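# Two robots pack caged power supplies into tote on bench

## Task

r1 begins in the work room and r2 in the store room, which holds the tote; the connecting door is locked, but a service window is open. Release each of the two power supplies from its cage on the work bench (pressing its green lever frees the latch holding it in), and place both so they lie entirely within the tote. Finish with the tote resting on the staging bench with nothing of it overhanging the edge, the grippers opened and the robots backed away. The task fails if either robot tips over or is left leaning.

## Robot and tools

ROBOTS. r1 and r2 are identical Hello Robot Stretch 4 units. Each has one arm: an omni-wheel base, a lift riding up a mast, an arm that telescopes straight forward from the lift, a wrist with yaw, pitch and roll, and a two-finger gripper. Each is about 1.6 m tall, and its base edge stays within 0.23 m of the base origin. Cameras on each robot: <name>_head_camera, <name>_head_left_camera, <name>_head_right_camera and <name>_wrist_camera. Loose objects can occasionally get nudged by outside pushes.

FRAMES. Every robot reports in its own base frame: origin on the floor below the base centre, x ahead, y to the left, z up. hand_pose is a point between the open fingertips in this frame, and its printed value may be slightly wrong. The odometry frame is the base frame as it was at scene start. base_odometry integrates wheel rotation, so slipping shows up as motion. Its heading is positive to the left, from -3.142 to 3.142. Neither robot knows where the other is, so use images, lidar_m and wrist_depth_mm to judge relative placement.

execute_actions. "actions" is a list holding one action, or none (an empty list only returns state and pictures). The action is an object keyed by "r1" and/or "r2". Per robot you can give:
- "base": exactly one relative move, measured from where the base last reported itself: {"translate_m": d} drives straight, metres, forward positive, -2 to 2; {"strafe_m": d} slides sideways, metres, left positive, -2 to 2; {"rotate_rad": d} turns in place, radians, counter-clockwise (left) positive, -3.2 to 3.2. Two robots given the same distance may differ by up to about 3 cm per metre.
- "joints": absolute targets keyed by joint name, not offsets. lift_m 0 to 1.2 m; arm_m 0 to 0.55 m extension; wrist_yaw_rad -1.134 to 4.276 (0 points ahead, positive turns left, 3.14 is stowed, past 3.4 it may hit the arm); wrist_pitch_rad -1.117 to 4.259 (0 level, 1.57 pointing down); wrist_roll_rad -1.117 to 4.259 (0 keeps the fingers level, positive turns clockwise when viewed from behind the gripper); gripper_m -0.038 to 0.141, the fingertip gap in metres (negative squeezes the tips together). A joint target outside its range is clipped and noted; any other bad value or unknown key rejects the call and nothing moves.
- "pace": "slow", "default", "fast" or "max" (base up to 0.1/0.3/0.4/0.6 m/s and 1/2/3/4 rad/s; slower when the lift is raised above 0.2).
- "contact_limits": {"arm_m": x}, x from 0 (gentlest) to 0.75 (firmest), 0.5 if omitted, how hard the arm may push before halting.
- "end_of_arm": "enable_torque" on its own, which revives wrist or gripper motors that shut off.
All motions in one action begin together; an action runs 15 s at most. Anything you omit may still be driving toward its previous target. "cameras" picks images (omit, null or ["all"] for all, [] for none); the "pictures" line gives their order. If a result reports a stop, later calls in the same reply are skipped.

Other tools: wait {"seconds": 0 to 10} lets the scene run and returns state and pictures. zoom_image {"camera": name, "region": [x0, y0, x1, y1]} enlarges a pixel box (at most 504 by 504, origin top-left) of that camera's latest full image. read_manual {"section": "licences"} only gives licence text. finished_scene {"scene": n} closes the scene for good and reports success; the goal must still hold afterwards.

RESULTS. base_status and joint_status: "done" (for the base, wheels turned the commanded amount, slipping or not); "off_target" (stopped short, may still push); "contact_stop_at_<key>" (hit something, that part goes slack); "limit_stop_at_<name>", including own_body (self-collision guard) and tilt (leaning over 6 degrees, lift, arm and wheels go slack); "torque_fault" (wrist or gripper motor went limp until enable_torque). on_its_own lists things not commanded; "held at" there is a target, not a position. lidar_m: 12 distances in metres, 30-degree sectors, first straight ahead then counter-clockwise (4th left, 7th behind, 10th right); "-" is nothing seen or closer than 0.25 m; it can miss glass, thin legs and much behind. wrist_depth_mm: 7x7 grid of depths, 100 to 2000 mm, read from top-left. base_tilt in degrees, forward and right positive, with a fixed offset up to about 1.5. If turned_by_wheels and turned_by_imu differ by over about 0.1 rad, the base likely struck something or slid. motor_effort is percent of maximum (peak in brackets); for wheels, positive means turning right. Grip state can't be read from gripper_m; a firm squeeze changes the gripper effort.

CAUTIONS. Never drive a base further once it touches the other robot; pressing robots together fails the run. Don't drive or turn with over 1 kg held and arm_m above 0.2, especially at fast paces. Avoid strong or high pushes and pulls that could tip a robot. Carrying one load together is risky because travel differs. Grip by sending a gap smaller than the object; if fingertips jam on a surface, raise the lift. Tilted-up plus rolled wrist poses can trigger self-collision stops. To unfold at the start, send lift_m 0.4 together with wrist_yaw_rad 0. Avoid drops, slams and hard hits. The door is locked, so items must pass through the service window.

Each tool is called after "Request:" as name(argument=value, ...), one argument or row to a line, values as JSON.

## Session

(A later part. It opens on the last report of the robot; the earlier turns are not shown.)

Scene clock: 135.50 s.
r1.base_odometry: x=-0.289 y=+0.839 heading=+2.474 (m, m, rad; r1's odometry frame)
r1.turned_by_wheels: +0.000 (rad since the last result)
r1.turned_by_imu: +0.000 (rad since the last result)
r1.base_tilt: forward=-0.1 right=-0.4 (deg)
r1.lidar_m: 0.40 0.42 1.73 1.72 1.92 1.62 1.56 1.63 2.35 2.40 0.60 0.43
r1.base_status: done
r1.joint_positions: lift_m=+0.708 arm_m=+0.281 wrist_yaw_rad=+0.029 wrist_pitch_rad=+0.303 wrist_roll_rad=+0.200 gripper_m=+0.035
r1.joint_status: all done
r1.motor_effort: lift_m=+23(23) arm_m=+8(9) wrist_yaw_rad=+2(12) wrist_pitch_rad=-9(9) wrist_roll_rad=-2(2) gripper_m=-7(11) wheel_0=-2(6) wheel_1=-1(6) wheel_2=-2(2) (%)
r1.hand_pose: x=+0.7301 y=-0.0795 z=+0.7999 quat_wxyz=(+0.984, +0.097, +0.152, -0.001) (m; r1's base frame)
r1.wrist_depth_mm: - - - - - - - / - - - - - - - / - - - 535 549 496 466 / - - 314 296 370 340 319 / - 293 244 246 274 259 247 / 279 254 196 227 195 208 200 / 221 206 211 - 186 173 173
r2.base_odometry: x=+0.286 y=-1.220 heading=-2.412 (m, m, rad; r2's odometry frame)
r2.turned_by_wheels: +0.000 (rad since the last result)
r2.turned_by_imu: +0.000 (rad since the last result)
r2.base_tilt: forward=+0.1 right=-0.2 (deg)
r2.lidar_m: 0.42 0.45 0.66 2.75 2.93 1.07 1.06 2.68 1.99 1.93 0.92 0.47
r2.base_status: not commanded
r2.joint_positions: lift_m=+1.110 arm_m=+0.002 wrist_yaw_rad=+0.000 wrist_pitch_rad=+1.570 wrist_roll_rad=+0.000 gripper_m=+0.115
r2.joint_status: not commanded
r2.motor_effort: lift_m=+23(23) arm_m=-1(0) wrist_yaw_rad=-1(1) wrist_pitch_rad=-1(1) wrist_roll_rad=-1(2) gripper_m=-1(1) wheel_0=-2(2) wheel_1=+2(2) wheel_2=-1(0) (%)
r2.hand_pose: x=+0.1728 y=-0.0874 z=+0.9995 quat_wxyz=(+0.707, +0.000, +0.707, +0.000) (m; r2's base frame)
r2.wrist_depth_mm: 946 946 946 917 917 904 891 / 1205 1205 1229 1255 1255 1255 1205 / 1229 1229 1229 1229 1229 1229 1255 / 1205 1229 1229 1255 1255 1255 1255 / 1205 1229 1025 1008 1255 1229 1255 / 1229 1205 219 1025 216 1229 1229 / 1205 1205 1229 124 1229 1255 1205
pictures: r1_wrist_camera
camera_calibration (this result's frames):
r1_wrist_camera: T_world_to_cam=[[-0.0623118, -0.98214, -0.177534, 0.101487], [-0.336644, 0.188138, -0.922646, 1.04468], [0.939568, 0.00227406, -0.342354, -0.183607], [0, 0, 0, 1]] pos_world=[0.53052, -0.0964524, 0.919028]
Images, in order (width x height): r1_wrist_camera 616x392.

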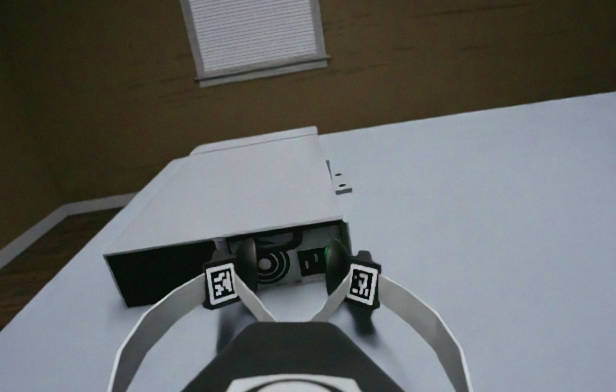

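Request:
execute_actions(
  actions=[
    {"r1":{"base":{"strafe_m":0.004},"joints":{"gripper_m":0.04,"arm_m":0.29},"pace":"slow"}},
  ],
  cameras=["r1_wrist_camera"],
)

Request:
zoom_image(
  camera="r1_wrist_camera",
  region=[160, 180, 440, 340],
)

Scene clock: 136.40 s.
r1.base_odometry: x=-0.292 y=+0.836 heading=+2.473 (m, m, rad; r1's odometry frame)
r1.turned_by_wheels: -0.001 (rad since the last result)
r1.turned_by_imu: -0.001 (rad since the last result)
r1.base_tilt: forward=+0.0 right=-0.4 (deg)
r1.lidar_m: 0.40 0.45 1.72 1.69 1.93 1.62 1.57 1.67 2.32 2.41 0.60 0.42
r1.base_status: done
r1.joint_positions: lift_m=+0.708 arm_m=+0.288 wrist_yaw_rad=+0.024 wrist_pitch_rad=+0.304 wrist_roll_rad=+0.200 gripper_m=+0.040
r1.joint_status: all done
r1.on_its_own: wrist_yaw_rad is at rest, and its effort (+16) is outside its rest range (-13 to +13)
r1.motor_effort: lift_m=+23(23) arm_m=+11(16) wrist_yaw_rad=+16(15) wrist_pitch_rad=-13(13) wrist_roll_rad=+0(0) gripper_m=-5(8) wheel_0=-3(4) wheel_1=+1(0) wheel_2=-4(5) (%)
r1.hand_pose: x=+0.7361 y=-0.0808 z=+0.7996 quat_wxyz=(+0.984, +0.097, +0.152, -0.003) (m; r1's base frame)
r1.wrist_depth_mm: - - - - - - - / - - - - - - - / - - - 539 554 488 455 / - - 312 294 368 340 317 / - 273 242 240 276 258 247 / 274 254 212 225 191 208 200 / 220 206 211 - 187 172 173
r2.base_odometry: x=+0.286 y=-1.220 heading=-2.412 (m, m, rad; r2's odometry frame)
r2.turned_by_wheels: +0.000 (rad since the last result)
r2.turned_by_imu: +0.000 (rad since the last result)
r2.base_tilt: forward=+0.1 right=-0.2 (deg)
r2.lidar_m: 0.41 0.44 0.65 2.79 2.95 1.08 1.05 2.71 1.99 1.92 0.89 0.44
r2.base_status: not commanded
r2.joint_positions: lift_m=+1.110 arm_m=+0.002 wrist_yaw_rad=+0.000 wrist_pitch_rad=+1.570 wrist_roll_rad=+0.000 gripper_m=+0.115
r2.joint_status: not commanded
r2.motor_effort: lift_m=+23(23) arm_m=-1(0) wrist_yaw_rad=-2(2) wrist_pitch_rad=+0(1) wrist_roll_rad=+0(3) gripper_m=-2(1) wheel_0=-2(2) wheel_1=+2(2) wheel_2=+0(0) (%)
r2.hand_pose: x=+0.1728 y=-0.0874 z=+0.9995 quat_wxyz=(+0.707, +0.000, +0.707, +0.000) (m; r2's base frame)
r2.wrist_depth_mm: 976 946 931 917 904 917 891 / 1229 1229 1229 1229 1229 1255 1255 / 1229 1229 1255 1229 1229 1229 1255 / 1205 1205 1229 1255 1229 1255 1255 / 1205 1229 1008 1008 1255 1255 1255 / 1205 1229 219 1008 216 1255 1229 / 1182 1205 1229 124 1229 1229 1229
pictures: r1_wrist_camera
camera_calibration (this result's frames):
r1_wrist_camera: T_world_to_cam=[[-0.0671558, -0.981858, -0.177327, 0.103927], [-0.336886, 0.189605, -0.922257, 1.04661], [0.939147, -0.00219592, -0.343507, -0.188448], [0, 0, 0, 1]] pos_world=[0.536549, -0.0968153, 0.918942]
Images, in order (width x height): r1_wrist_camera 616x392.

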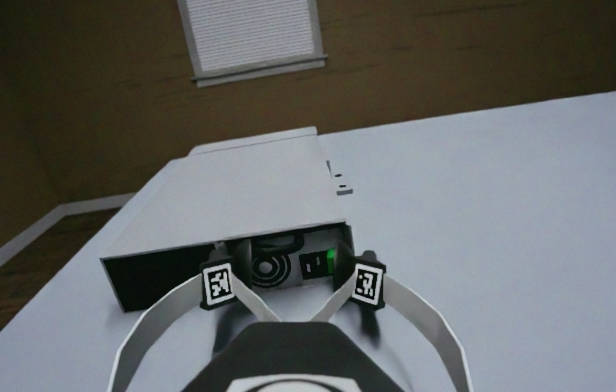

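Region (160, 180, 440, 340) of r1_wrist_camera's 616x392 image, scaled by 1.800; it fills the top 288 rows of this view, and the rest is white.

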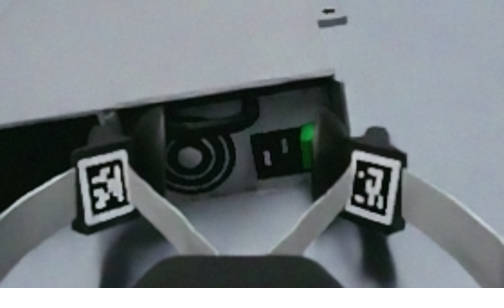

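Request:
execute_actions(
  actions=[
    {"r1":{"joints":{"gripper_m":0.025,"arm_m":0.296,"lift_m":0.707},"pace":"slow"}},
  ],
  cameras=["r1_wrist_camera"],
)

Request:
zoom_image(
  camera="r1_wrist_camera",
  region=[160, 180, 440, 340],
)

Scene clock: 137.50 s.
r1.base_odometry: x=-0.291 y=+0.836 heading=+2.473 (m, m, rad; r1's odometry frame)
r1.turned_by_wheels: +0.000 (rad since the last result)
r1.turned_by_imu: +0.000 (rad since the last result)
r1.base_tilt: forward=-0.1 right=-0.3 (deg)
r1.lidar_m: 0.40 0.45 1.70 1.68 1.94 1.60 1.54 1.66 2.33 2.42 0.57 0.41
r1.base_status: not commanded
r1.joint_positions: lift_m=+0.707 arm_m=+0.293 wrist_yaw_rad=+0.021 wrist_pitch_rad=+0.307 wrist_roll_rad=+0.200 gripper_m=+0.025
r1.joint_status: all done
r1.on_its_own: wrist_yaw_rad is at rest, and its effort (+23) is outside its rest range (-13 to +13)
r1.motor_effort: lift_m=+16(22) arm_m=+16(20) wrist_yaw_rad=+23(26) wrist_pitch_rad=-21(20) wrist_roll_rad=+0(2) gripper_m=-10(12) wheel_0=-1(3) wheel_1=+2(2) wheel_2=-9(9) (%)
r1.hand_pose: x=+0.7409 y=-0.0816 z=+0.7984 quat_wxyz=(+0.983, +0.097, +0.153, -0.005) (m; r1's base frame)
r1.wrist_depth_mm: - - - - - - - / - - - - - - - / - - - 492 539 480 452 / - 574 307 283 362 336 312 / - 270 236 236 271 255 244 / 273 240 206 224 196 207 198 / 220 206 208 - 186 170 172
r2.base_odometry: x=+0.286 y=-1.220 heading=-2.412 (m, m, rad; r2's odometry frame)
r2.turned_by_wheels: +0.000 (rad since the last result)
r2.turned_by_imu: +0.000 (rad since the last result)
r2.base_tilt: forward=+0.1 right=-0.2 (deg)
r2.lidar_m: 0.42 0.46 0.65 2.78 2.94 1.07 1.07 2.66 2.01 1.95 0.92 0.45
r2.base_status: not commanded
r2.joint_positions: lift_m=+1.110 arm_m=+0.002 wrist_yaw_rad=+0.000 wrist_pitch_rad=+1.570 wrist_roll_rad=+0.000 gripper_m=+0.115
r2.joint_status: not commanded
r2.motor_effort: lift_m=+23(23) arm_m=+0(1) wrist_yaw_rad=-2(1) wrist_pitch_rad=-1(1) wrist_roll_rad=-1(1) gripper_m=-2(1) wheel_0=-2(2) wheel_1=+2(2) wheel_2=+0(0) (%)
r2.hand_pose: x=+0.1728 y=-0.0874 z=+0.9995 quat_wxyz=(+0.707, +0.000, +0.707, +0.000) (m; r2's base frame)
r2.wrist_depth_mm: 976 946 931 917 917 891 891 / 1229 1229 1229 1229 1255 1255 1229 / 1229 1229 1229 1229 1229 1255 1255 / 1205 1229 1229 1255 1255 1229 1255 / 1205 1205 1025 1025 1229 1255 1229 / 1229 1205 219 1025 215 1255 1229 / 1229 1205 1205 124 1229 1229 1229
pictures: r1_wrist_camera
camera_calibration (this result's frames):
r1_wrist_camera: T_world_to_cam=[[-0.0704831, -0.981692, -0.176954, 0.105416], [-0.338966, 0.19041, -0.921328, 1.04812], [0.938155, -0.00495653, -0.346181, -0.190691], [0, 0, 0, 1]] pos_world=[0.541607, -0.0970327, 0.918306]
Images, in order (width x height): r1_wrist_camera 616x392.

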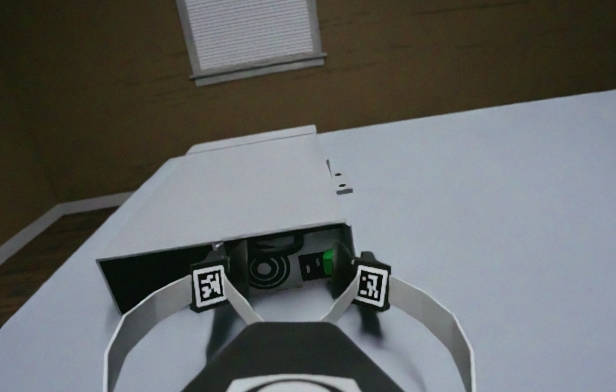

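Region (160, 180, 440, 340) of r1_wrist_camera's 616x392 image, scaled by 1.800; it fills the top 288 rows of this view, and the rest is white.

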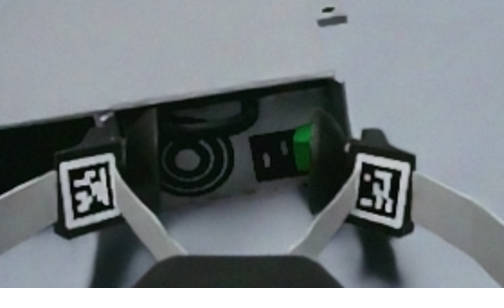

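Deeper than before (236 at 0.025). Continue closing.

Request:
execute_actions(
  actions=[
    {"r1":{"joints":{"gripper_m":0.005,"arm_m":0.300,"lift_m":0.705},"pace":"slow"}},
  ],
  cameras=[],
)

Request:
execute_actions(
  actions=[
    {"r1":{"joints":{"gripper_m":-0.015,"arm_m":0.305,"lift_m":0.704},"pace":"slow"}},
  ],
  cameras=["r1_wrist_camera"],
)

Request:
zoom_image(
  camera="r1_wrist_camera",
  region=[160, 180, 440, 340],
)

Scene clock: 138.80 s.
r1.base_odometry: x=-0.291 y=+0.836 heading=+2.473 (m, m, rad; r1's odometry frame)
r1.turned_by_wheels: +0.000 (rad since the last result)
r1.turned_by_imu: +0.000 (rad since the last result)
r1.base_tilt: forward=-0.1 right=-0.4 (deg)
r1.lidar_m: 0.39 0.44 1.69 1.68 1.98 1.63 1.57 1.65 2.35 2.43 0.57 0.39
r1.base_status: not commanded
r1.joint_positions: lift_m=+0.705 arm_m=+0.297 wrist_yaw_rad=+0.023 wrist_pitch_rad=+0.307 wrist_roll_rad=+0.200 gripper_m=+0.005
r1.joint_status: all done
r1.on_its_own: wrist_yaw_rad is at rest, and its effort (+18) is outside its rest range (-13 to +13)
r1.motor_effort: lift_m=+15(16) arm_m=+16(14) wrist_yaw_rad=+18(28) wrist_pitch_rad=-20(21) wrist_roll_rad=-1(0) gripper_m=-17(16) wheel_0=+2(2) wheel_1=+3(3) wheel_2=-10(10) (%)
r1.hand_pose: x=+0.7450 y=-0.0810 z=+0.7964 quat_wxyz=(+0.983, +0.097, +0.153, -0.004) (m; r1's base frame)
r1.wrist_depth_mm: - - - - - - - / - - - - - - - / - - - 480 539 477 445 / - 569 298 279 359 330 306 / - 265 232 231 267 252 243 / 268 229 208 224 192 202 195 / 216 204 206 - 184 169 -
r2.base_odometry: x=+0.286 y=-1.220 heading=-2.412 (m, m, rad; r2's odometry frame)
r2.turned_by_wheels: +0.000 (rad since the last result)
r2.turned_by_imu: +0.000 (rad since the last result)
r2.base_tilt: forward=+0.2 right=-0.1 (deg)
r2.lidar_m: 0.42 0.45 0.68 2.78 2.96 1.07 1.03 2.68 2.00 1.94 0.91 0.42
r2.base_status: not commanded
r2.joint_positions: lift_m=+1.110 arm_m=+0.002 wrist_yaw_rad=+0.000 wrist_pitch_rad=+1.570 wrist_roll_rad=+0.000 gripper_m=+0.115
r2.joint_status: not commanded
r2.motor_effort: lift_m=+23(23) arm_m=+0(1) wrist_yaw_rad=-2(2) wrist_pitch_rad=+0(0) wrist_roll_rad=+0(3) gripper_m=-1(0) wheel_0=-2(2) wheel_1=+2(2) wheel_2=+0(0) (%)
r2.hand_pose: x=+0.1728 y=-0.0874 z=+0.9995 quat_wxyz=(+0.707, +0.000, +0.707, +0.000) (m; r2's base frame)
r2.wrist_depth_mm: 960 946 931 917 891 904 891 / 1229 1229 1229 1255 1281 1255 1205 / 1229 1229 1255 1229 1229 1255 1281 / 1255 1229 1255 1229 1255 1255 1255 / 1229 1229 1008 1008 1255 1255 1281 / 1205 1229 219 1025 216 1229 1255 / 1205 1205 1229 124 1229 1255 1229
pictures: none
No camera images: the call's "cameras" was empty. Leave "cameras" out to get every camera's image.

Scene clock: 139.83 s.
r1.base_odometry: x=-0.291 y=+0.836 heading=+2.474 (m, m, rad; r1's odometry frame)
r1.turned_by_wheels: +0.000 (rad since the last result)
r1.turned_by_imu: +0.000 (rad since the last result)
r1.base_tilt: forward=-0.1 right=-0.4 (deg)
r1.lidar_m: 0.40 0.44 1.72 1.68 1.96 1.61 1.56 1.65 2.31 2.40 0.56 0.44
r1.base_status: not commanded
r1.joint_positions: lift_m=+0.704 arm_m=+0.302 wrist_yaw_rad=+0.023 wrist_pitch_rad=+0.308 wrist_roll_rad=+0.200 gripper_m=-0.014
r1.joint_status: all done
r1.on_its_own: wrist_yaw_rad is at rest, and its effort (+20) is outside its rest range (-13 to +13); wrist_pitch_rad is at rest, and its effort (-24) is outside its rest range (-23 to +23)
r1.motor_effort: lift_m=+16(16) arm_m=+16(19) wrist_yaw_rad=+20(23) wrist_pitch_rad=-24(24) wrist_roll_rad=+0(1) gripper_m=-21(21) wheel_0=+3(2) wheel_1=+3(3) wheel_2=-10(10) (%)
r1.hand_pose: x=+0.7499 y=-0.0811 z=+0.7950 quat_wxyz=(+0.983, +0.097, +0.154, -0.004) (m; r1's base frame)
r1.wrist_depth_mm: - - - - - - - / - - - - - - - / - - - 473 521 469 439 / - 508 293 273 355 327 304 / - 257 224 225 260 250 240 / 267 171 201 223 186 196 191 / 214 202 202 - 181 167 -
r2.base_odometry: x=+0.286 y=-1.220 heading=-2.412 (m, m, rad; r2's odometry frame)
r2.turned_by_wheels: +0.000 (rad since the last result)
r2.turned_by_imu: +0.000 (rad since the last result)
r2.base_tilt: forward=+0.1 right=-0.2 (deg)
r2.lidar_m: 0.42 0.46 0.65 2.79 2.92 1.06 1.05 2.67 2.00 1.92 0.88 0.43
r2.base_status: not commanded
r2.joint_positions: lift_m=+1.110 arm_m=+0.002 wrist_yaw_rad=+0.000 wrist_pitch_rad=+1.570 wrist_roll_rad=+0.000 gripper_m=+0.115
r2.joint_status: not commanded
r2.motor_effort: lift_m=+23(23) arm_m=-1(0) wrist_yaw_rad=-2(1) wrist_pitch_rad=+0(0) wrist_roll_rad=-2(0) gripper_m=-1(0) wheel_0=-2(2) wheel_1=+1(2) wheel_2=+0(0) (%)
r2.hand_pose: x=+0.1728 y=-0.0874 z=+0.9995 quat_wxyz=(+0.707, +0.000, +0.707, +0.000) (m; r2's base frame)
r2.wrist_depth_mm: 976 946 946 917 904 878 904 / 1229 1255 1229 1229 1229 1255 1229 / 1229 1229 1229 1229 1229 1255 1255 / 1205 1229 1229 1229 1255 1255 1255 / 1205 1229 1008 1025 1229 1255 1281 / 1229 1205 219 1008 215 1255 1229 / 1205 1205 1205 124 1229 1229 1229
pictures: r1_wrist_camera
camera_calibration (this result's frames):
r1_wrist_camera: T_world_to_cam=[[-0.0688255, -0.981912, -0.176386, 0.104231], [-0.340471, 0.189309, -0.921, 1.04882], [0.937733, -0.00333394, -0.347342, -0.198955], [0, 0, 0, 1]] pos_world=[0.550833, -0.0968685, 0.915244]
Images, in order (width x height): r1_wrist_camera 616x392.

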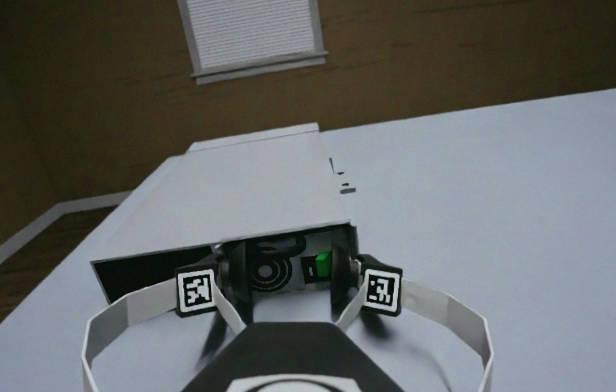

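Region (160, 180, 440, 340) of r1_wrist_camera's 616x392 image, scaled by 1.800; it fills the top 288 rows of this view, and the rest is white.

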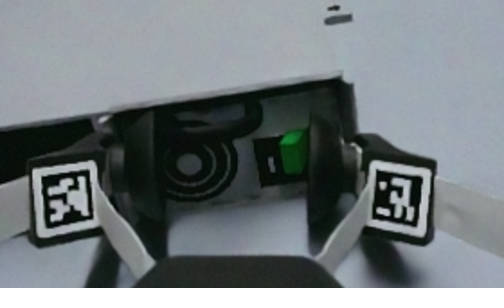

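Both pads inside the collar, much deeper now.

Request:
execute_actions(
  actions=[
    {"r1":{"joints":{"gripper_m":-0.038,"arm_m":0.310,"lift_m":0.703},"pace":"slow"}},
  ],
  cameras=[],
)

Request:
execute_actions(
  actions=[
    {"r1":{"joints":{"arm_m":0.302,"wrist_yaw_rad":0.018},"pace":"slow"}},
  ],
  cameras=["r1_wrist_camera"],
)

Request:
zoom_image(
  camera="r1_wrist_camera",
  region=[160, 180, 440, 340],
)

Scene clock: 141.03 s.
r1.base_odometry: x=-0.291 y=+0.836 heading=+2.474 (m, m, rad; r1's odometry frame)
r1.turned_by_wheels: +0.000 (rad since the last result)
r1.turned_by_imu: +0.000 (rad since the last result)
r1.base_tilt: forward=-0.2 right=-0.4 (deg)
r1.lidar_m: 0.41 0.44 1.71 1.68 1.96 1.61 1.56 1.64 2.32 2.41 0.58 0.42
r1.base_status: not commanded
r1.joint_positions: lift_m=+0.703 arm_m=+0.307 wrist_yaw_rad=+0.023 wrist_pitch_rad=+0.309 wrist_roll_rad=+0.199 gripper_m=-0.037
r1.joint_status: all done
r1.on_its_own: wrist_yaw_rad is at rest, and its effort (+18) is outside its rest range (-13 to +13); wrist_pitch_rad is at rest, and its effort (-28) is outside its rest range (-23 to +23)
r1.motor_effort: lift_m=+16(19) arm_m=+15(20) wrist_yaw_rad=+18(24) wrist_pitch_rad=-28(28) wrist_roll_rad=+1(1) gripper_m=-25(25) wheel_0=+3(3) wheel_1=+3(3) wheel_2=-10(10) (%)
r1.hand_pose: x=+0.7550 y=-0.0810 z=+0.7937 quat_wxyz=(+0.983, +0.097, +0.154, -0.004) (m; r1's base frame)
r1.wrist_depth_mm: - - - - - - - / - - - - - - - / - - 477 462 517 462 427 / - 466 290 264 347 319 301 / - 243 220 221 259 246 236 / 263 169 200 219 181 187 191 / 208 203 200 - 179 167 -
r2.base_odometry: x=+0.286 y=-1.220 heading=-2.412 (m, m, rad; r2's odometry frame)
r2.turned_by_wheels: +0.000 (rad since the last result)
r2.turned_by_imu: +0.000 (rad since the last result)
r2.base_tilt: forward=+0.1 right=-0.2 (deg)
r2.lidar_m: 0.42 0.44 0.66 2.78 2.92 1.07 1.03 2.68 1.99 1.94 0.92 0.44
r2.base_status: not commanded
r2.joint_positions: lift_m=+1.110 arm_m=+0.002 wrist_yaw_rad=+0.000 wrist_pitch_rad=+1.570 wrist_roll_rad=+0.000 gripper_m=+0.115
r2.joint_status: not commanded
r2.motor_effort: lift_m=+23(23) arm_m=+0(0) wrist_yaw_rad=-1(1) wrist_pitch_rad=+0(0) wrist_roll_rad=-3(4) gripper_m=+0(0) wheel_0=-2(2) wheel_1=+2(2) wheel_2=+0(0) (%)
r2.hand_pose: x=+0.1728 y=-0.0874 z=+0.9995 quat_wxyz=(+0.707, +0.000, +0.707, +0.000) (m; r2's base frame)
r2.wrist_depth_mm: 960 946 931 917 917 904 891 / 1229 1229 1255 1229 1255 1255 1229 / 1229 1229 1229 1229 1255 1255 1255 / 1205 1229 1205 1255 1255 1229 1229 / 1205 1205 1025 1025 1255 1255 1255 / 1205 1205 219 1025 216 1229 1255 / 1205 1205 1229 124 1229 1229 1229
pictures: none
No camera images: the call's "cameras" was empty. Leave "cameras" out to get every camera's image.

Scene clock: 141.90 s.
r1.base_odometry: x=-0.292 y=+0.836 heading=+2.474 (m, m, rad; r1's odometry frame)
r1.turned_by_wheels: +0.001 (rad since the last result)
r1.turned_by_imu: +0.001 (rad since the last result)
r1.base_tilt: forward=-0.1 right=-0.4 (deg)
r1.lidar_m: 0.40 0.43 1.69 1.70 1.94 1.60 1.55 1.67 2.36 2.41 0.56 0.42
r1.base_status: not commanded
r1.joint_positions: lift_m=+0.703 arm_m=+0.304 wrist_yaw_rad=+0.019 wrist_pitch_rad=+0.306 wrist_roll_rad=+0.199 gripper_m=-0.037
r1.joint_status: all done
r1.motor_effort: lift_m=+18(18) arm_m=-9(13) wrist_yaw_rad=-4(15) wrist_pitch_rad=-19(28) wrist_roll_rad=+3(3) gripper_m=-31(32) wheel_0=+3(3) wheel_1=+3(3) wheel_2=-2(10) (%)
r1.hand_pose: x=+0.7512 y=-0.0821 z=+0.7945 quat_wxyz=(+0.984, +0.097, +0.153, -0.006) (m; r1's base frame)
r1.wrist_depth_mm: - - - - - - - / - - - - - - - / - - - 469 521 469 439 / - 504 293 267 351 325 306 / - 251 224 224 260 248 238 / 266 162 196 219 182 190 192 / 209 202 202 - 180 168 -
r2.base_odometry: x=+0.286 y=-1.220 heading=-2.412 (m, m, rad; r2's odometry frame)
r2.turned_by_wheels: +0.000 (rad since the last result)
r2.turned_by_imu: +0.000 (rad since the last result)
r2.base_tilt: forward=+0.1 right=-0.2 (deg)
r2.lidar_m: 0.42 0.47 0.66 2.78 2.91 1.09 1.03 2.70 1.99 1.93 0.89 0.46
r2.base_status: not commanded
r2.joint_positions: lift_m=+1.110 arm_m=+0.002 wrist_yaw_rad=+0.000 wrist_pitch_rad=+1.570 wrist_roll_rad=+0.000 gripper_m=+0.115
r2.joint_status: not commanded
r2.motor_effort: lift_m=+23(23) arm_m=-1(0) wrist_yaw_rad=-2(1) wrist_pitch_rad=+0(0) wrist_roll_rad=-4(4) gripper_m=-2(0) wheel_0=-2(2) wheel_1=+2(2) wheel_2=+0(0) (%)
r2.hand_pose: x=+0.1728 y=-0.0874 z=+0.9995 quat_wxyz=(+0.707, +0.000, +0.707, +0.000) (m; r2's base frame)
r2.wrist_depth_mm: 960 946 931 917 904 891 904 / 1229 1205 1205 1255 1229 1255 1205 / 1229 1229 1229 1255 1255 1255 1255 / 1229 1229 1229 1255 1229 1229 1229 / 1229 1205 1008 1008 1229 1229 1229 / 1205 1229 219 1008 215 1229 1229 / 1205 1205 1205 124 1229 1229 1229
pictures: r1_wrist_camera
camera_calibration (this result's frames):
r1_wrist_camera: T_world_to_cam=[[-0.0718642, -0.981769, -0.17597, 0.105186], [-0.337842, 0.189957, -0.921835, 1.04766], [0.938455, -0.00679706, -0.345333, -0.202807], [0, 0, 0, 1]] pos_world=[0.551827, -0.0971196, 0.91424]
Images, in order (width x height): r1_wrist_camera 616x392.

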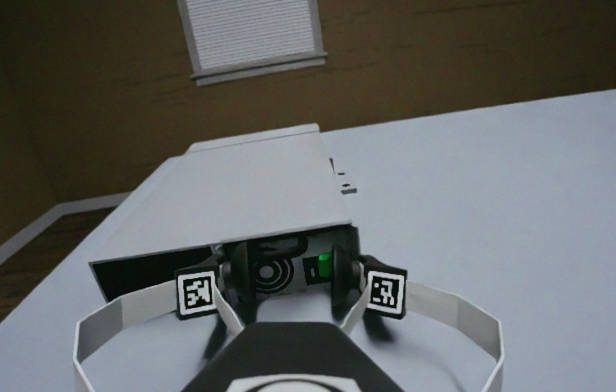

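Region (160, 180, 440, 340) of r1_wrist_camera's 616x392 image, scaled by 1.800; it fills the top 288 rows of this view, and the rest is white.

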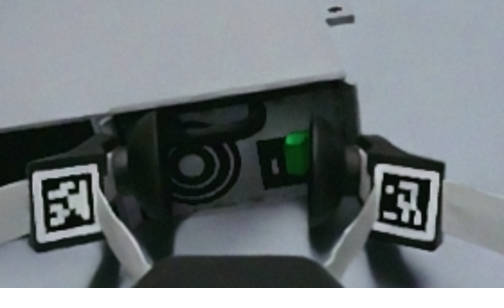

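Request:
execute_actions(
  actions=[
    {"r1":{"joints":{"arm_m":0.297,"wrist_yaw_rad":0.005},"pace":"slow"}},
  ],
  cameras=["r1_wrist_camera"],
)

Request:
zoom_image(
  camera="r1_wrist_camera",
  region=[160, 180, 440, 340],
)

Scene clock: 142.77 s.
r1.base_odometry: x=-0.292 y=+0.836 heading=+2.475 (m, m, rad; r1's odometry frame)
r1.turned_by_wheels: +0.000 (rad since the last result)
r1.turned_by_imu: +0.001 (rad since the last result)
r1.base_tilt: forward=+0.0 right=-0.4 (deg)
r1.lidar_m: 0.41 0.44 1.72 1.67 1.96 1.61 1.55 1.63 2.33 2.40 0.60 0.43
r1.base_status: not commanded
r1.joint_positions: lift_m=+0.703 arm_m=+0.299 wrist_yaw_rad=+0.012 wrist_pitch_rad=+0.304 wrist_roll_rad=+0.199 gripper_m=-0.037
r1.joint_status: all done
r1.on_its_own: wrist_yaw_rad is at rest, and its effort (-22) is outside its rest range (-13 to +13)
r1.motor_effort: lift_m=+18(18) arm_m=-12(11) wrist_yaw_rad=-22(22) wrist_pitch_rad=-11(19) wrist_roll_rad=+2(5) gripper_m=-33(35) wheel_0=+3(3) wheel_1=+2(3) wheel_2=+4(4) (%)
r1.hand_pose: x=+0.7464 y=-0.0841 z=+0.7951 quat_wxyz=(+0.984, +0.097, +0.151, -0.009) (m; r1's base frame)
r1.wrist_depth_mm: - - - - - - - / - - - - - - - / - - - 488 535 477 442 / - 525 298 277 357 329 307 / - 255 228 227 265 250 240 / 268 165 202 222 183 191 193 / 211 202 202 - 182 168 -
r2.base_odometry: x=+0.286 y=-1.220 heading=-2.412 (m, m, rad; r2's odometry frame)
r2.turned_by_wheels: +0.000 (rad since the last result)
r2.turned_by_imu: +0.000 (rad since the last result)
r2.base_tilt: forward=+0.1 right=-0.2 (deg)
r2.lidar_m: 0.42 0.45 0.63 2.76 2.93 1.07 1.04 2.67 2.01 1.93 0.90 0.43
r2.base_status: not commanded
r2.joint_positions: lift_m=+1.110 arm_m=+0.002 wrist_yaw_rad=+0.000 wrist_pitch_rad=+1.570 wrist_roll_rad=+0.000 gripper_m=+0.115
r2.joint_status: not commanded
r2.motor_effort: lift_m=+23(23) arm_m=+0(0) wrist_yaw_rad=-1(2) wrist_pitch_rad=-1(1) wrist_roll_rad=-1(2) gripper_m=+0(1) wheel_0=-2(2) wheel_1=+2(2) wheel_2=+0(0) (%)
r2.hand_pose: x=+0.1728 y=-0.0874 z=+0.9995 quat_wxyz=(+0.707, +0.000, +0.707, +0.000) (m; r2's base frame)
r2.wrist_depth_mm: 960 960 946 917 904 891 891 / 1229 1229 1229 1229 1229 1255 1229 / 1229 1229 1229 1255 1255 1255 1255 / 1229 1229 1205 1229 1255 1255 1281 / 1205 1229 1008 1025 1229 1255 1255 / 1205 1205 220 1025 216 1229 1255 / 1205 1205 1229 124 1205 1229 1229
pictures: r1_wrist_camera
camera_calibration (this result's frames):
r1_wrist_camera: T_world_to_cam=[[-0.078237, -0.98128, -0.17598, 0.107861], [-0.334155, 0.192122, -0.922729, 1.04515], [0.939265, -0.0133869, -0.342931, -0.201158], [0, 0, 0, 1]] pos_world=[0.546623, -0.0976485, 0.914393]
Images, in order (width x height): r1_wrist_camera 616x392.

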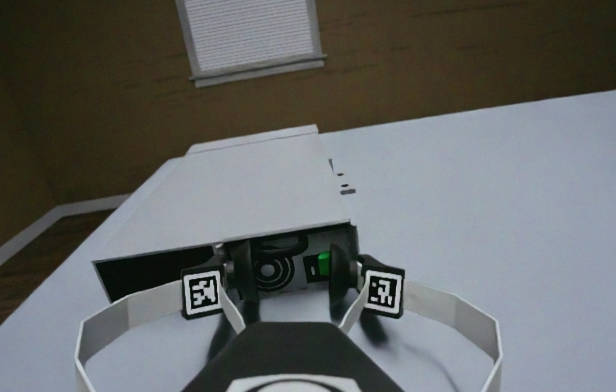

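Region (160, 180, 440, 340) of r1_wrist_camera's 616x392 image, scaled by 1.800; it fills the top 288 rows of this view, and the rest is white.

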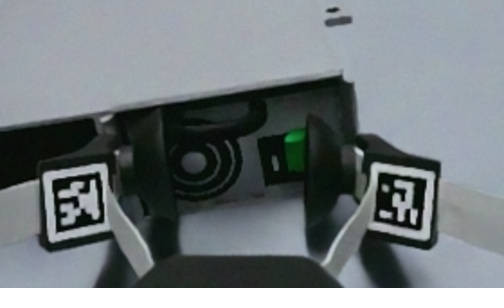

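Request:
execute_actions(
  actions=[
    {"r1":{"joints":{"arm_m":0.293},"pace":"slow"}},
  ],
  cameras=["r1_wrist_camera"],
)

Request:
zoom_image(
  camera="r1_wrist_camera",
  region=[160, 180, 440, 340],
)

Scene clock: 143.57 s.
r1.base_odometry: x=-0.292 y=+0.836 heading=+2.475 (m, m, rad; r1's odometry frame)
r1.turned_by_wheels: +0.001 (rad since the last result)
r1.turned_by_imu: +0.001 (rad since the last result)
r1.base_tilt: forward=-0.1 right=-0.3 (deg)
r1.lidar_m: 0.40 0.43 1.70 1.67 1.95 1.62 1.57 1.65 2.31 2.41 0.57 0.42
r1.base_status: not commanded
r1.joint_positions: lift_m=+0.703 arm_m=+0.295 wrist_yaw_rad=+0.016 wrist_pitch_rad=+0.304 wrist_roll_rad=+0.200 gripper_m=-0.037
r1.joint_status: all done
r1.on_its_own: wrist_yaw_rad is at rest, and its effort (-33) is outside its rest range (-13 to +13)
r1.motor_effort: lift_m=+18(18) arm_m=-10(9) wrist_yaw_rad=-33(33) wrist_pitch_rad=-12(13) wrist_roll_rad=-2(2) gripper_m=-28(34) wheel_0=+8(7) wheel_1=+3(4) wheel_2=+5(5) (%)
r1.hand_pose: x=+0.7423 y=-0.0831 z=+0.7950 quat_wxyz=(+0.984, +0.097, +0.151, -0.007) (m; r1's base frame)
r1.wrist_depth_mm: - - - - - - - / - - - - - - - / - - - 459 530 466 439 / - - 297 270 353 325 304 / - 265 230 232 258 249 238 / 267 164 195 216 181 199 192 / 218 203 203 - 180 166 -
r2.base_odometry: x=+0.286 y=-1.220 heading=-2.412 (m, m, rad; r2's odometry frame)
r2.turned_by_wheels: +0.000 (rad since the last result)
r2.turned_by_imu: +0.000 (rad since the last result)
r2.base_tilt: forward=+0.1 right=-0.2 (deg)
r2.lidar_m: 0.42 0.46 0.65 2.77 2.95 1.08 1.05 2.64 2.00 1.95 0.91 0.49
r2.base_status: not commanded
r2.joint_positions: lift_m=+1.110 arm_m=+0.002 wrist_yaw_rad=+0.000 wrist_pitch_rad=+1.570 wrist_roll_rad=+0.000 gripper_m=+0.115
r2.joint_status: not commanded
r2.motor_effort: lift_m=+23(23) arm_m=-1(0) wrist_yaw_rad=-2(2) wrist_pitch_rad=+0(0) wrist_roll_rad=-1(2) gripper_m=-1(1) wheel_0=-2(2) wheel_1=+2(2) wheel_2=+0(0) (%)
r2.hand_pose: x=+0.1728 y=-0.0874 z=+0.9995 quat_wxyz=(+0.707, +0.000, +0.707, +0.000) (m; r2's base frame)
r2.wrist_depth_mm: 960 946 931 917 917 904 904 / 1229 1229 1229 1255 1255 1255 1229 / 1229 1229 1229 1255 1255 1255 1255 / 1229 1205 1229 1229 1205 1255 1255 / 1205 1205 1008 991 1229 1255 1255 / 1205 1229 219 1008 216 1229 1255 / 1205 1205 1229 124 1255 1205 1229
pictures: r1_wrist_camera
camera_calibration (this result's frames):
r1_wrist_camera: T_world_to_cam=[[-0.0752684, -0.981345, -0.176907, 0.106968], [-0.3351, 0.191986, -0.922415, 1.04393], [0.939171, -0.010147, -0.343299, -0.196648], [0, 0, 0, 1]] pos_world=[0.542558, -0.0974429, 0.914349]
Images, in order (width x height): r1_wrist_camera 616x392.

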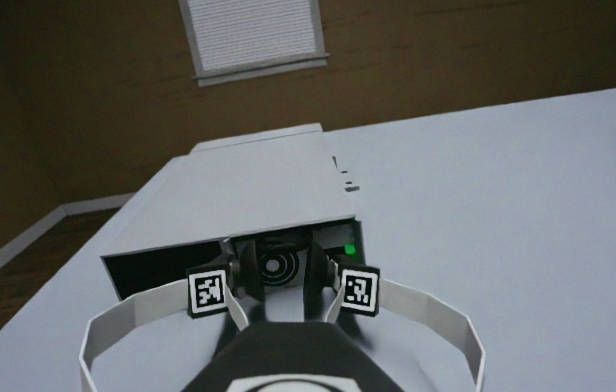

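Region (160, 180, 440, 340) of r1_wrist_camera's 616x392 image, scaled by 1.800; it fills the top 288 rows of this view, and the rest is white.

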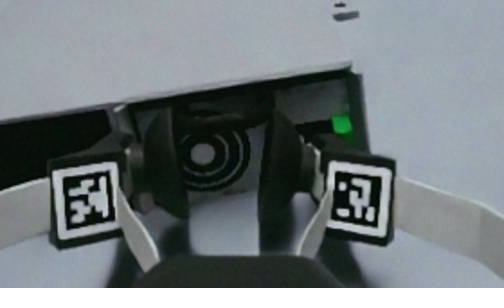

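Request:
execute_actions(
  actions=[
    {"r1":{"joints":{"arm_m":0.302,"wrist_yaw_rad":0.04,"gripper_m":-0.01,"wrist_roll_rad":0.1},"pace":"slow"}},
  ],
  cameras=["r1_wrist_camera"],
)

Request:
zoom_image(
  camera="r1_wrist_camera",
  region=[160, 180, 440, 340],
)

Scene clock: 145.07 s.
r1.base_odometry: x=-0.291 y=+0.836 heading=+2.475 (m, m, rad; r1's odometry frame)
r1.turned_by_wheels: +0.000 (rad since the last result)
r1.turned_by_imu: +0.000 (rad since the last result)
r1.base_tilt: forward=+0.0 right=-0.3 (deg)
r1.lidar_m: 0.40 0.43 1.69 1.68 1.95 1.62 1.55 1.67 2.33 2.41 0.58 0.42
r1.base_status: not commanded
r1.joint_positions: lift_m=+0.703 arm_m=+0.300 wrist_yaw_rad=+0.044 wrist_pitch_rad=+0.313 wrist_roll_rad=+0.100 gripper_m=-0.010
r1.joint_status: all done
r1.on_its_own: wrist_pitch_rad is at rest, and its effort (-40) is outside its rest range (-23 to +23)
r1.motor_effort: lift_m=+20(20) arm_m=+14(15) wrist_yaw_rad=-11(28) wrist_pitch_rad=-40(40) wrist_roll_rad=-2(6) gripper_m=-6(26) wheel_0=+9(9) wheel_1=+5(6) wheel_2=-3(5) (%)
r1.hand_pose: x=+0.7485 y=-0.0754 z=+0.7923 quat_wxyz=(+0.986, +0.046, +0.157, +0.014) (m; r1's base frame)
r1.wrist_depth_mm: - - - - - - - / - - - - - - - / - - 424 397 554 521 508 / - 377 266 255 357 349 340 / 1008 264 257 220 254 260 256 / 229 218 188 190 177 208 203 / 190 185 190 - 176 172 175
r2.base_odometry: x=+0.286 y=-1.220 heading=-2.412 (m, m, rad; r2's odometry frame)
r2.turned_by_wheels: +0.000 (rad since the last result)
r2.turned_by_imu: +0.000 (rad since the last result)
r2.base_tilt: forward=+0.1 right=-0.2 (deg)
r2.lidar_m: 0.42 0.46 0.64 2.79 2.94 1.06 1.05 2.68 1.99 1.95 0.91 0.44
r2.base_status: not commanded
r2.joint_positions: lift_m=+1.110 arm_m=+0.002 wrist_yaw_rad=+0.000 wrist_pitch_rad=+1.570 wrist_roll_rad=+0.000 gripper_m=+0.115
r2.joint_status: not commanded
r2.motor_effort: lift_m=+23(23) arm_m=-1(1) wrist_yaw_rad=-1(2) wrist_pitch_rad=+0(0) wrist_roll_rad=-3(1) gripper_m=-2(0) wheel_0=-2(2) wheel_1=+2(2) wheel_2=+0(0) (%)
r2.hand_pose: x=+0.1728 y=-0.0874 z=+0.9995 quat_wxyz=(+0.707, +0.000, +0.707, +0.000) (m; r2's base frame)
r2.wrist_depth_mm: 976 946 931 917 917 904 904 / 1229 1229 1229 1229 1255 1255 1255 / 1229 1205 1255 1229 1229 1255 1255 / 1229 1229 1255 1229 1229 1255 1255 / 1205 1229 1025 1008 1229 1229 1281 / 1205 1229 220 1008 216 1229 1255 / 1205 1205 1205 124 1229 1229 1255
pictures: r1_wrist_camera
camera_calibration (this result's frames):
r1_wrist_camera: T_world_to_cam=[[-0.0183102, -0.996463, -0.0820087, -0.00440295], [-0.349047, 0.0832325, -0.933402, 1.05298], [0.936926, 0.011534, -0.349336, -0.195218], [0, 0, 0, 1]] pos_world=[0.550365, -0.0897783, 0.914299]
Images, in order (width x height): r1_wrist_camera 616x392.

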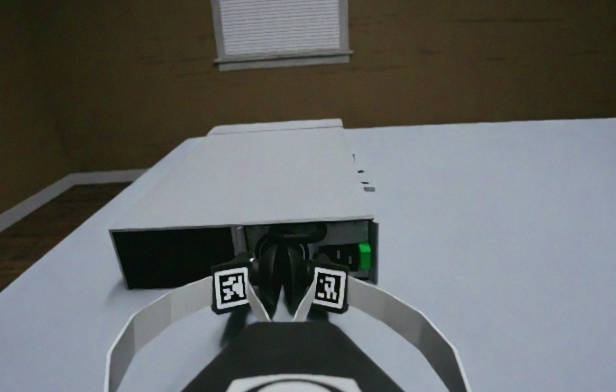

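Region (160, 180, 440, 340) of r1_wrist_camera's 616x392 image, scaled by 1.800; it fills the top 288 rows of this view, and the rest is white.

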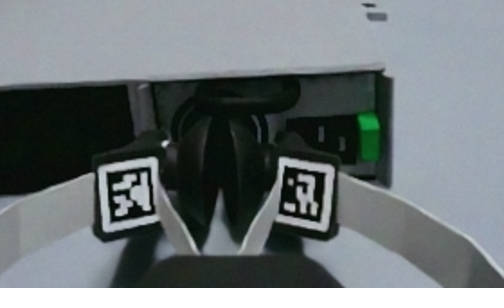

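Request:
execute_actions(
  actions=[
    {"r1":{"joints":{"arm_m":0.262}}},
  ],
  cameras=[],
)

Request:
execute_actions(
  actions=[
    {"r1":{"base":{"strafe_m":0.026},"joints":{"gripper_m":0.058,"wrist_yaw_rad":-0.09,"wrist_roll_rad":0.22,"arm_m":0.275,"lift_m":0.708},"pace":"slow"}},
  ],
  cameras=["r1_wrist_camera"],
)

Request:
zoom_image(
  camera="r1_wrist_camera",
  region=[160, 180, 440, 340],
)

Scene clock: 148.37 s.
r1.base_odometry: x=-0.292 y=+0.836 heading=+2.474 (m, m, rad; r1's odometry frame)
r1.turned_by_wheels: -0.001 (rad since the last result)
r1.turned_by_imu: -0.001 (rad since the last result)
r1.base_tilt: forward=+0.0 right=-0.3 (deg)
r1.lidar_m: 0.41 0.43 1.73 1.66 1.93 1.60 1.56 1.64 2.30 2.42 0.59 0.43
r1.base_status: not commanded
r1.joint_positions: lift_m=+0.703 arm_m=+0.264 wrist_yaw_rad=+0.040 wrist_pitch_rad=+0.302 wrist_roll_rad=+0.100 gripper_m=-0.010
r1.joint_status: all done
r1.motor_effort: lift_m=+20(20) arm_m=-9(14) wrist_yaw_rad=-2(21) wrist_pitch_rad=-9(38) wrist_roll_rad=-2(1) gripper_m=-9(9) wheel_0=+0(9) wheel_1=+1(6) wheel_2=-1(3) (%)
r1.hand_pose: x=+0.7131 y=-0.0763 z=+0.7953 quat_wxyz=(+0.987, +0.046, +0.151, +0.012) (m; r1's base frame)
r1.wrist_depth_mm: - - - - - - - / - - - - - - - / - - 521 452 603 569 564 / - 469 307 277 387 375 362 / 1008 291 281 245 279 277 268 / 241 237 183 193 180 217 213 / 197 185 198 - 184 178 181
r2.base_odometry: x=+0.286 y=-1.220 heading=-2.412 (m, m, rad; r2's odometry frame)
r2.turned_by_wheels: +0.000 (rad since the last result)
r2.turned_by_imu: +0.001 (rad since the last result)
r2.base_tilt: forward=+0.2 right=-0.1 (deg)
r2.lidar_m: 0.41 0.44 0.66 2.79 2.93 1.06 1.05 2.68 1.99 1.94 0.91 0.45
r2.base_status: not commanded
r2.joint_positions: lift_m=+1.110 arm_m=+0.002 wrist_yaw_rad=+0.000 wrist_pitch_rad=+1.570 wrist_roll_rad=+0.000 gripper_m=+0.115
r2.joint_status: not commanded
r2.motor_effort: lift_m=+23(23) arm_m=+0(0) wrist_yaw_rad=-2(2) wrist_pitch_rad=+0(0) wrist_roll_rad=-2(3) gripper_m=-1(1) wheel_0=-2(2) wheel_1=+2(2) wheel_2=+0(0) (%)
r2.hand_pose: x=+0.1728 y=-0.0874 z=+0.9995 quat_wxyz=(+0.707, +0.000, +0.707, +0.000) (m; r2's base frame)
r2.wrist_depth_mm: 976 960 931 917 904 891 891 / 1229 1229 1229 1255 1255 1255 1229 / 1229 1229 1229 1229 1255 1255 1255 / 1205 1229 1229 1229 1229 1255 1255 / 1205 1205 1008 1025 1229 1229 1255 / 1205 1229 219 1025 216 1229 1229 / 1205 1229 1229 124 1205 1229 1229
pictures: none
No camera images: the call's "cameras" was empty. Leave "cameras" out to get every camera's image.

Scene clock: 150.93 s.
r1.base_odometry: x=-0.308 y=+0.816 heading=+2.474 (m, m, rad; r1's odometry frame)
r1.turned_by_wheels: +0.000 (rad since the last result)
r1.turned_by_imu: +0.000 (rad since the last result)
r1.base_tilt: forward=+0.0 right=-0.3 (deg)
r1.lidar_m: 0.41 0.42 1.69 1.66 1.91 1.62 1.55 1.66 2.32 2.43 0.60 0.43
r1.base_status: done
r1.joint_positions: lift_m=+0.708 arm_m=+0.273 wrist_yaw_rad=-0.090 wrist_pitch_rad=+0.302 wrist_roll_rad=+0.220 gripper_m=+0.058
r1.joint_status: all done
r1.motor_effort: lift_m=+23(23) arm_m=+9(7) wrist_yaw_rad=-3(5) wrist_pitch_rad=-8(9) wrist_roll_rad=+2(1) gripper_m=-2(7) wheel_0=+0(5) wheel_1=+1(7) wheel_2=+0(1) (%)
r1.hand_pose: x=+0.7108 y=-0.1117 z=+0.8000 quat_wxyz=(+0.981, +0.115, +0.145, -0.061) (m; r1's base frame)
r1.wrist_depth_mm: - - - - - - - / - - - - - - - / - - - 609 554 477 439 / - 484 317 312 368 334 310 / - 294 256 270 270 256 244 / 286 264 199 228 204 207 198 / 227 211 213 - 186 172 172
r2.base_odometry: x=+0.286 y=-1.220 heading=-2.412 (m, m, rad; r2's odometry frame)
r2.turned_by_wheels: +0.000 (rad since the last result)
r2.turned_by_imu: +0.001 (rad since the last result)
r2.base_tilt: forward=+0.1 right=-0.2 (deg)
r2.lidar_m: 0.42 0.46 0.65 2.77 2.93 1.07 1.03 2.65 2.00 1.94 0.91 0.43
r2.base_status: not commanded
r2.joint_positions: lift_m=+1.110 arm_m=+0.002 wrist_yaw_rad=+0.000 wrist_pitch_rad=+1.570 wrist_roll_rad=+0.000 gripper_m=+0.115
r2.joint_status: not commanded
r2.motor_effort: lift_m=+23(23) arm_m=+0(0) wrist_yaw_rad=-2(1) wrist_pitch_rad=+0(0) wrist_roll_rad=-1(2) gripper_m=-1(1) wheel_0=-2(2) wheel_1=+2(2) wheel_2=+0(0) (%)
r2.hand_pose: x=+0.1728 y=-0.0874 z=+0.9995 quat_wxyz=(+0.707, +0.000, +0.707, +0.000) (m; r2's base frame)
r2.wrist_depth_mm: 976 946 931 904 917 904 891 / 1229 1229 1229 1229 1255 1281 1229 / 1229 1229 1229 1229 1229 1255 1255 / 1229 1229 1229 1255 1229 1255 1255 / 1229 1229 1008 1025 1229 1255 1255 / 1205 1205 219 1008 215 1229 1229 / 1205 1205 1229 124 1229 1255 1255
pictures: r1_wrist_camera
camera_calibration (this result's frames):
r1_wrist_camera: T_world_to_cam=[[-0.183122, -0.963431, -0.195619, 0.171033], [-0.308728, 0.245275, -0.918982, 1.02797], [0.933356, -0.107893, -0.342353, -0.173189], [0, 0, 0, 1]] pos_world=[0.51033, -0.106042, 0.918851]
Images, in order (width x height): r1_wrist_camera 616x392.

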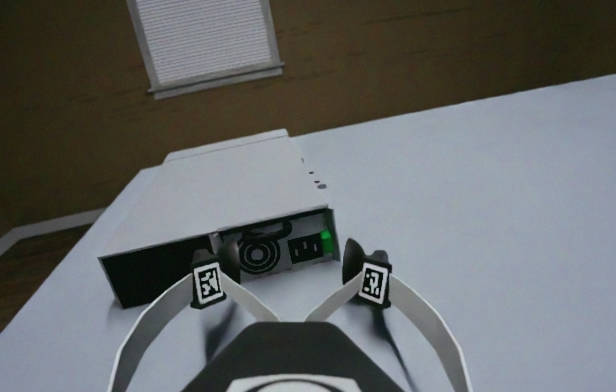

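Region (160, 180, 440, 340) of r1_wrist_camera's 616x392 image, scaled by 1.800; it fills the top 288 rows of this view, and the rest is white.

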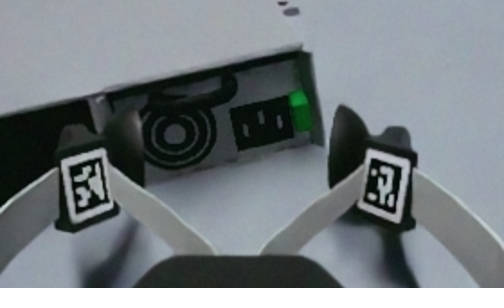

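Request:
execute_actions(
  actions=[
    {"r1":{"base":{"strafe_m":0.003},"joints":{"arm_m":0.298},"pace":"slow"}},
  ],
  cameras=["r1_wrist_camera"],
)

Request:
zoom_image(
  camera="r1_wrist_camera",
  region=[160, 180, 440, 340],
)

Scene clock: 152.27 s.
r1.base_odometry: x=-0.309 y=+0.813 heading=+2.474 (m, m, rad; r1's odometry frame)
r1.turned_by_wheels: +0.000 (rad since the last result)
r1.turned_by_imu: +0.000 (rad since the last result)
r1.base_tilt: forward=-0.1 right=-0.4 (deg)
r1.lidar_m: 0.42 0.47 1.68 1.65 1.90 1.59 1.58 1.65 2.34 2.45 0.59 0.42
r1.base_status: done
r1.joint_positions: lift_m=+0.708 arm_m=+0.296 wrist_yaw_rad=-0.092 wrist_pitch_rad=+0.305 wrist_roll_rad=+0.220 gripper_m=+0.058
r1.joint_status: all done
r1.motor_effort: lift_m=+22(23) arm_m=+14(15) wrist_yaw_rad=+6(6) wrist_pitch_rad=-14(13) wrist_roll_rad=+0(1) gripper_m=-3(1) wheel_0=+1(5) wheel_1=+2(3) wheel_2=-3(3) (%)
r1.hand_pose: x=+0.7325 y=-0.1125 z=+0.7995 quat_wxyz=(+0.981, +0.115, +0.146, -0.062) (m; r1's base frame)
r1.wrist_depth_mm: - - - - - - - / - - - - - - - / - - - 597 544 469 439 / - 480 317 300 364 332 309 / - 267 241 245 268 254 243 / 285 246 225 227 203 206 196 / 225 207 211 - 185 171 170
r2.base_odometry: x=+0.286 y=-1.220 heading=-2.412 (m, m, rad; r2's odometry frame)
r2.turned_by_wheels: +0.000 (rad since the last result)
r2.turned_by_imu: +0.000 (rad since the last result)
r2.base_tilt: forward=+0.2 right=-0.2 (deg)
r2.lidar_m: 0.43 0.46 0.67 2.78 2.93 1.07 1.04 2.68 2.00 1.91 0.91 0.43
r2.base_status: not commanded
r2.joint_positions: lift_m=+1.110 arm_m=+0.002 wrist_yaw_rad=+0.000 wrist_pitch_rad=+1.570 wrist_roll_rad=+0.000 gripper_m=+0.115
r2.joint_status: not commanded
r2.motor_effort: lift_m=+23(23) arm_m=+0(1) wrist_yaw_rad=-2(1) wrist_pitch_rad=+0(1) wrist_roll_rad=-5(2) gripper_m=+0(0) wheel_0=-2(2) wheel_1=+2(2) wheel_2=+0(0) (%)
r2.hand_pose: x=+0.1728 y=-0.0874 z=+0.9995 quat_wxyz=(+0.707, +0.000, +0.707, +0.000) (m; r2's base frame)
r2.wrist_depth_mm: 976 946 931 917 917 904 904 / 1205 1229 1229 1255 1255 1281 1229 / 1229 1205 1205 1229 1255 1255 1255 / 1229 1205 1255 1229 1255 1255 1255 / 1205 1205 1008 1008 1229 1255 1229 / 1205 1229 219 991 216 1229 1255 / 1205 1229 1205 124 1229 1255 1229
pictures: r1_wrist_camera
camera_calibration (this result's frames):
r1_wrist_camera: T_world_to_cam=[[-0.186189, -0.962883, -0.195422, 0.176359], [-0.309939, 0.246305, -0.918298, 1.03482], [0.932347, -0.110408, -0.344295, -0.191677], [0, 0, 0, 1]] pos_world=[0.532277, -0.106231, 0.918743]
Images, in order (width x height): r1_wrist_camera 616x392.

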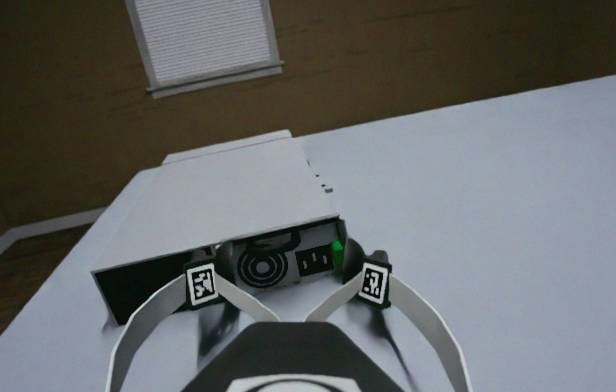

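Region (160, 180, 440, 340) of r1_wrist_camera's 616x392 image, scaled by 1.800; it fills the top 288 rows of this view, and the rest is white.

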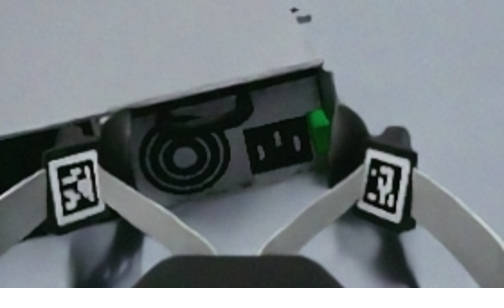

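Request:
execute_actions(
  actions=[
    {"r1":{"joints":{"gripper_m":0.036,"arm_m":0.297},"pace":"slow"}},
  ],
  cameras=[],
)

Request:
execute_actions(
  actions=[
    {"r1":{"base":{"strafe_m":0.003},"joints":{"gripper_m":0.036,"arm_m":0.303,"lift_m":0.706},"pace":"slow"}},
  ],
  cameras=["r1_wrist_camera"],
)

Request:
zoom_image(
  camera="r1_wrist_camera",
  region=[160, 180, 440, 340],
)

Scene clock: 153.63 s.
r1.base_odometry: x=-0.309 y=+0.813 heading=+2.474 (m, m, rad; r1's odometry frame)
r1.turned_by_wheels: +0.000 (rad since the last result)
r1.turned_by_imu: +0.000 (rad since the last result)
r1.base_tilt: forward=+0.0 right=-0.4 (deg)
r1.lidar_m: 0.39 0.45 1.68 1.65 1.86 1.60 1.56 1.68 2.35 2.46 0.55 0.43
r1.base_status: not commanded
r1.joint_positions: lift_m=+0.708 arm_m=+0.296 wrist_yaw_rad=-0.091 wrist_pitch_rad=+0.305 wrist_roll_rad=+0.220 gripper_m=+0.036
r1.joint_status: all done
r1.motor_effort: lift_m=+22(22) arm_m=+8(14) wrist_yaw_rad=+2(6) wrist_pitch_rad=-14(15) wrist_roll_rad=-1(1) gripper_m=-6(7) wheel_0=+2(2) wheel_1=+2(3) wheel_2=-3(4) (%)
r1.hand_pose: x=+0.7326 y=-0.1121 z=+0.7995 quat_wxyz=(+0.981, +0.115, +0.146, -0.061) (m; r1's base frame)
r1.wrist_depth_mm: - - - - - - - / - - - - - - - / - - - 609 535 466 433 / - 477 310 293 362 327 306 / - 265 240 245 273 253 243 / 283 253 198 225 196 205 195 / 225 208 211 - 183 170 -
r2.base_odometry: x=+0.286 y=-1.220 heading=-2.412 (m, m, rad; r2's odometry frame)
r2.turned_by_wheels: +0.000 (rad since the last result)
r2.turned_by_imu: +0.000 (rad since the last result)
r2.base_tilt: forward=+0.1 right=-0.2 (deg)
r2.lidar_m: 0.41 0.43 0.64 2.77 2.93 1.07 1.04 2.67 2.02 1.93 0.93 0.45
r2.base_status: not commanded
r2.joint_positions: lift_m=+1.110 arm_m=+0.002 wrist_yaw_rad=+0.000 wrist_pitch_rad=+1.570 wrist_roll_rad=+0.000 gripper_m=+0.115
r2.joint_status: not commanded
r2.motor_effort: lift_m=+23(23) arm_m=-1(0) wrist_yaw_rad=-1(1) wrist_pitch_rad=-1(1) wrist_roll_rad=-1(2) gripper_m=-2(2) wheel_0=-2(2) wheel_1=+2(2) wheel_2=+0(0) (%)
r2.hand_pose: x=+0.1728 y=-0.0874 z=+0.9995 quat_wxyz=(+0.707, +0.000, +0.707, +0.000) (m; r2's base frame)
r2.wrist_depth_mm: 946 960 931 931 917 904 891 / 1205 1229 1229 1229 1255 1255 1229 / 1229 1229 1229 1255 1255 1255 1255 / 1229 1205 1255 1229 1229 1255 1255 / 1205 1229 1008 1025 1229 1229 1229 / 1229 1229 219 1008 215 1229 1229 / 1205 1205 1205 124 1255 1229 1229
pictures: none
No camera images: the call's "cameras" was empty. Leave "cameras" out to get every camera's image.

Scene clock: 154.40 s.
r1.base_odometry: x=-0.311 y=+0.811 heading=+2.474 (m, m, rad; r1's odometry frame)
r1.turned_by_wheels: +0.000 (rad since the last result)
r1.turned_by_imu: +0.000 (rad since the last result)
r1.base_tilt: forward=-0.1 right=-0.3 (deg)
r1.lidar_m: 0.40 0.41 1.64 1.65 1.89 1.59 1.56 1.64 2.33 2.45 0.58 0.41
r1.base_status: done
r1.joint_positions: lift_m=+0.706 arm_m=+0.300 wrist_yaw_rad=-0.096 wrist_pitch_rad=+0.305 wrist_roll_rad=+0.220 gripper_m=+0.036
r1.joint_status: all done
r1.on_its_own: wrist_yaw_rad is at rest, and its effort (+14) is outside its rest range (-13 to +13)
r1.motor_effort: lift_m=+16(22) arm_m=+14(15) wrist_yaw_rad=+14(15) wrist_pitch_rad=-15(16) wrist_roll_rad=-2(2) gripper_m=-6(7) wheel_0=+0(4) wheel_1=+4(6) wheel_2=-5(4) (%)
r1.hand_pose: x=+0.7369 y=-0.1133 z=+0.7979 quat_wxyz=(+0.981, +0.115, +0.146, -0.064) (m; r1's base frame)
r1.wrist_depth_mm: - - - - - - - / - - - - - - - / - - - 597 539 469 430 / - 473 309 290 359 327 303 / - 265 236 242 268 251 240 / 282 243 193 223 196 204 195 / 222 207 208 - 183 168 -
r2.base_odometry: x=+0.286 y=-1.220 heading=-2.412 (m, m, rad; r2's odometry frame)
r2.turned_by_wheels: +0.000 (rad since the last result)
r2.turned_by_imu: +0.000 (rad since the last result)
r2.base_tilt: forward=+0.1 right=-0.2 (deg)
r2.lidar_m: 0.42 0.47 0.63 2.79 2.95 1.07 1.03 2.68 1.99 1.95 0.92 0.47
r2.base_status: not commanded
r2.joint_positions: lift_m=+1.110 arm_m=+0.002 wrist_yaw_rad=+0.000 wrist_pitch_rad=+1.570 wrist_roll_rad=+0.000 gripper_m=+0.115
r2.joint_status: not commanded
r2.motor_effort: lift_m=+23(23) arm_m=+0(1) wrist_yaw_rad=-1(1) wrist_pitch_rad=+0(1) wrist_roll_rad=-3(2) gripper_m=-1(2) wheel_0=-2(2) wheel_1=+2(2) wheel_2=+0(0) (%)
r2.hand_pose: x=+0.1728 y=-0.0874 z=+0.9995 quat_wxyz=(+0.707, +0.000, +0.707, +0.000) (m; r2's base frame)
r2.wrist_depth_mm: 976 931 931 917 904 891 891 / 1229 1229 1229 1205 1255 1229 1229 / 1229 1229 1229 1229 1229 1255 1229 / 1205 1229 1229 1255 1229 1255 1255 / 1229 1205 1025 1008 1255 1255 1229 / 1229 1229 219 1008 216 1205 1255 / 1229 1229 1205 124 1229 1205 1255
pictures: r1_wrist_camera
camera_calibration (this result's frames):
r1_wrist_camera: T_world_to_cam=[[-0.189197, -0.962307, -0.195371, 0.178337], [-0.309685, 0.247286, -0.91812, 1.03466], [0.931826, -0.113202, -0.344798, -0.196006], [0, 0, 0, 1]] pos_world=[0.536803, -0.106431, 0.917203]
Images, in order (width x height): r1_wrist_camera 616x392.

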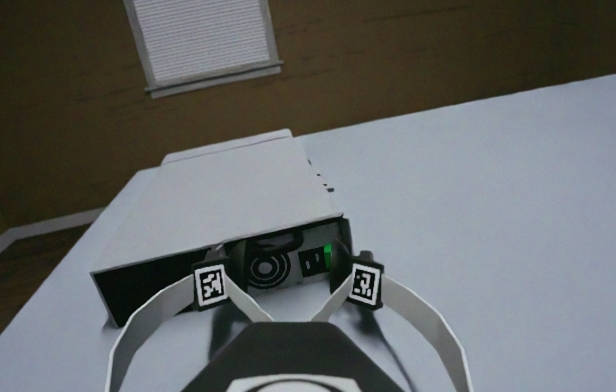

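Region (160, 180, 440, 340) of r1_wrist_camera's 616x392 image, scaled by 1.800; it fills the top 288 rows of this view, and the rest is white.

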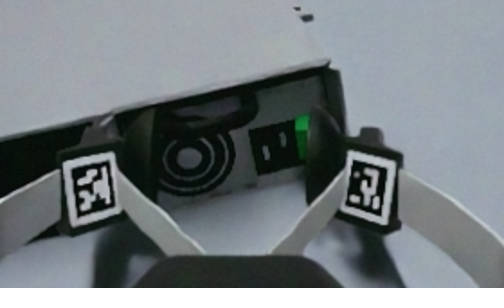

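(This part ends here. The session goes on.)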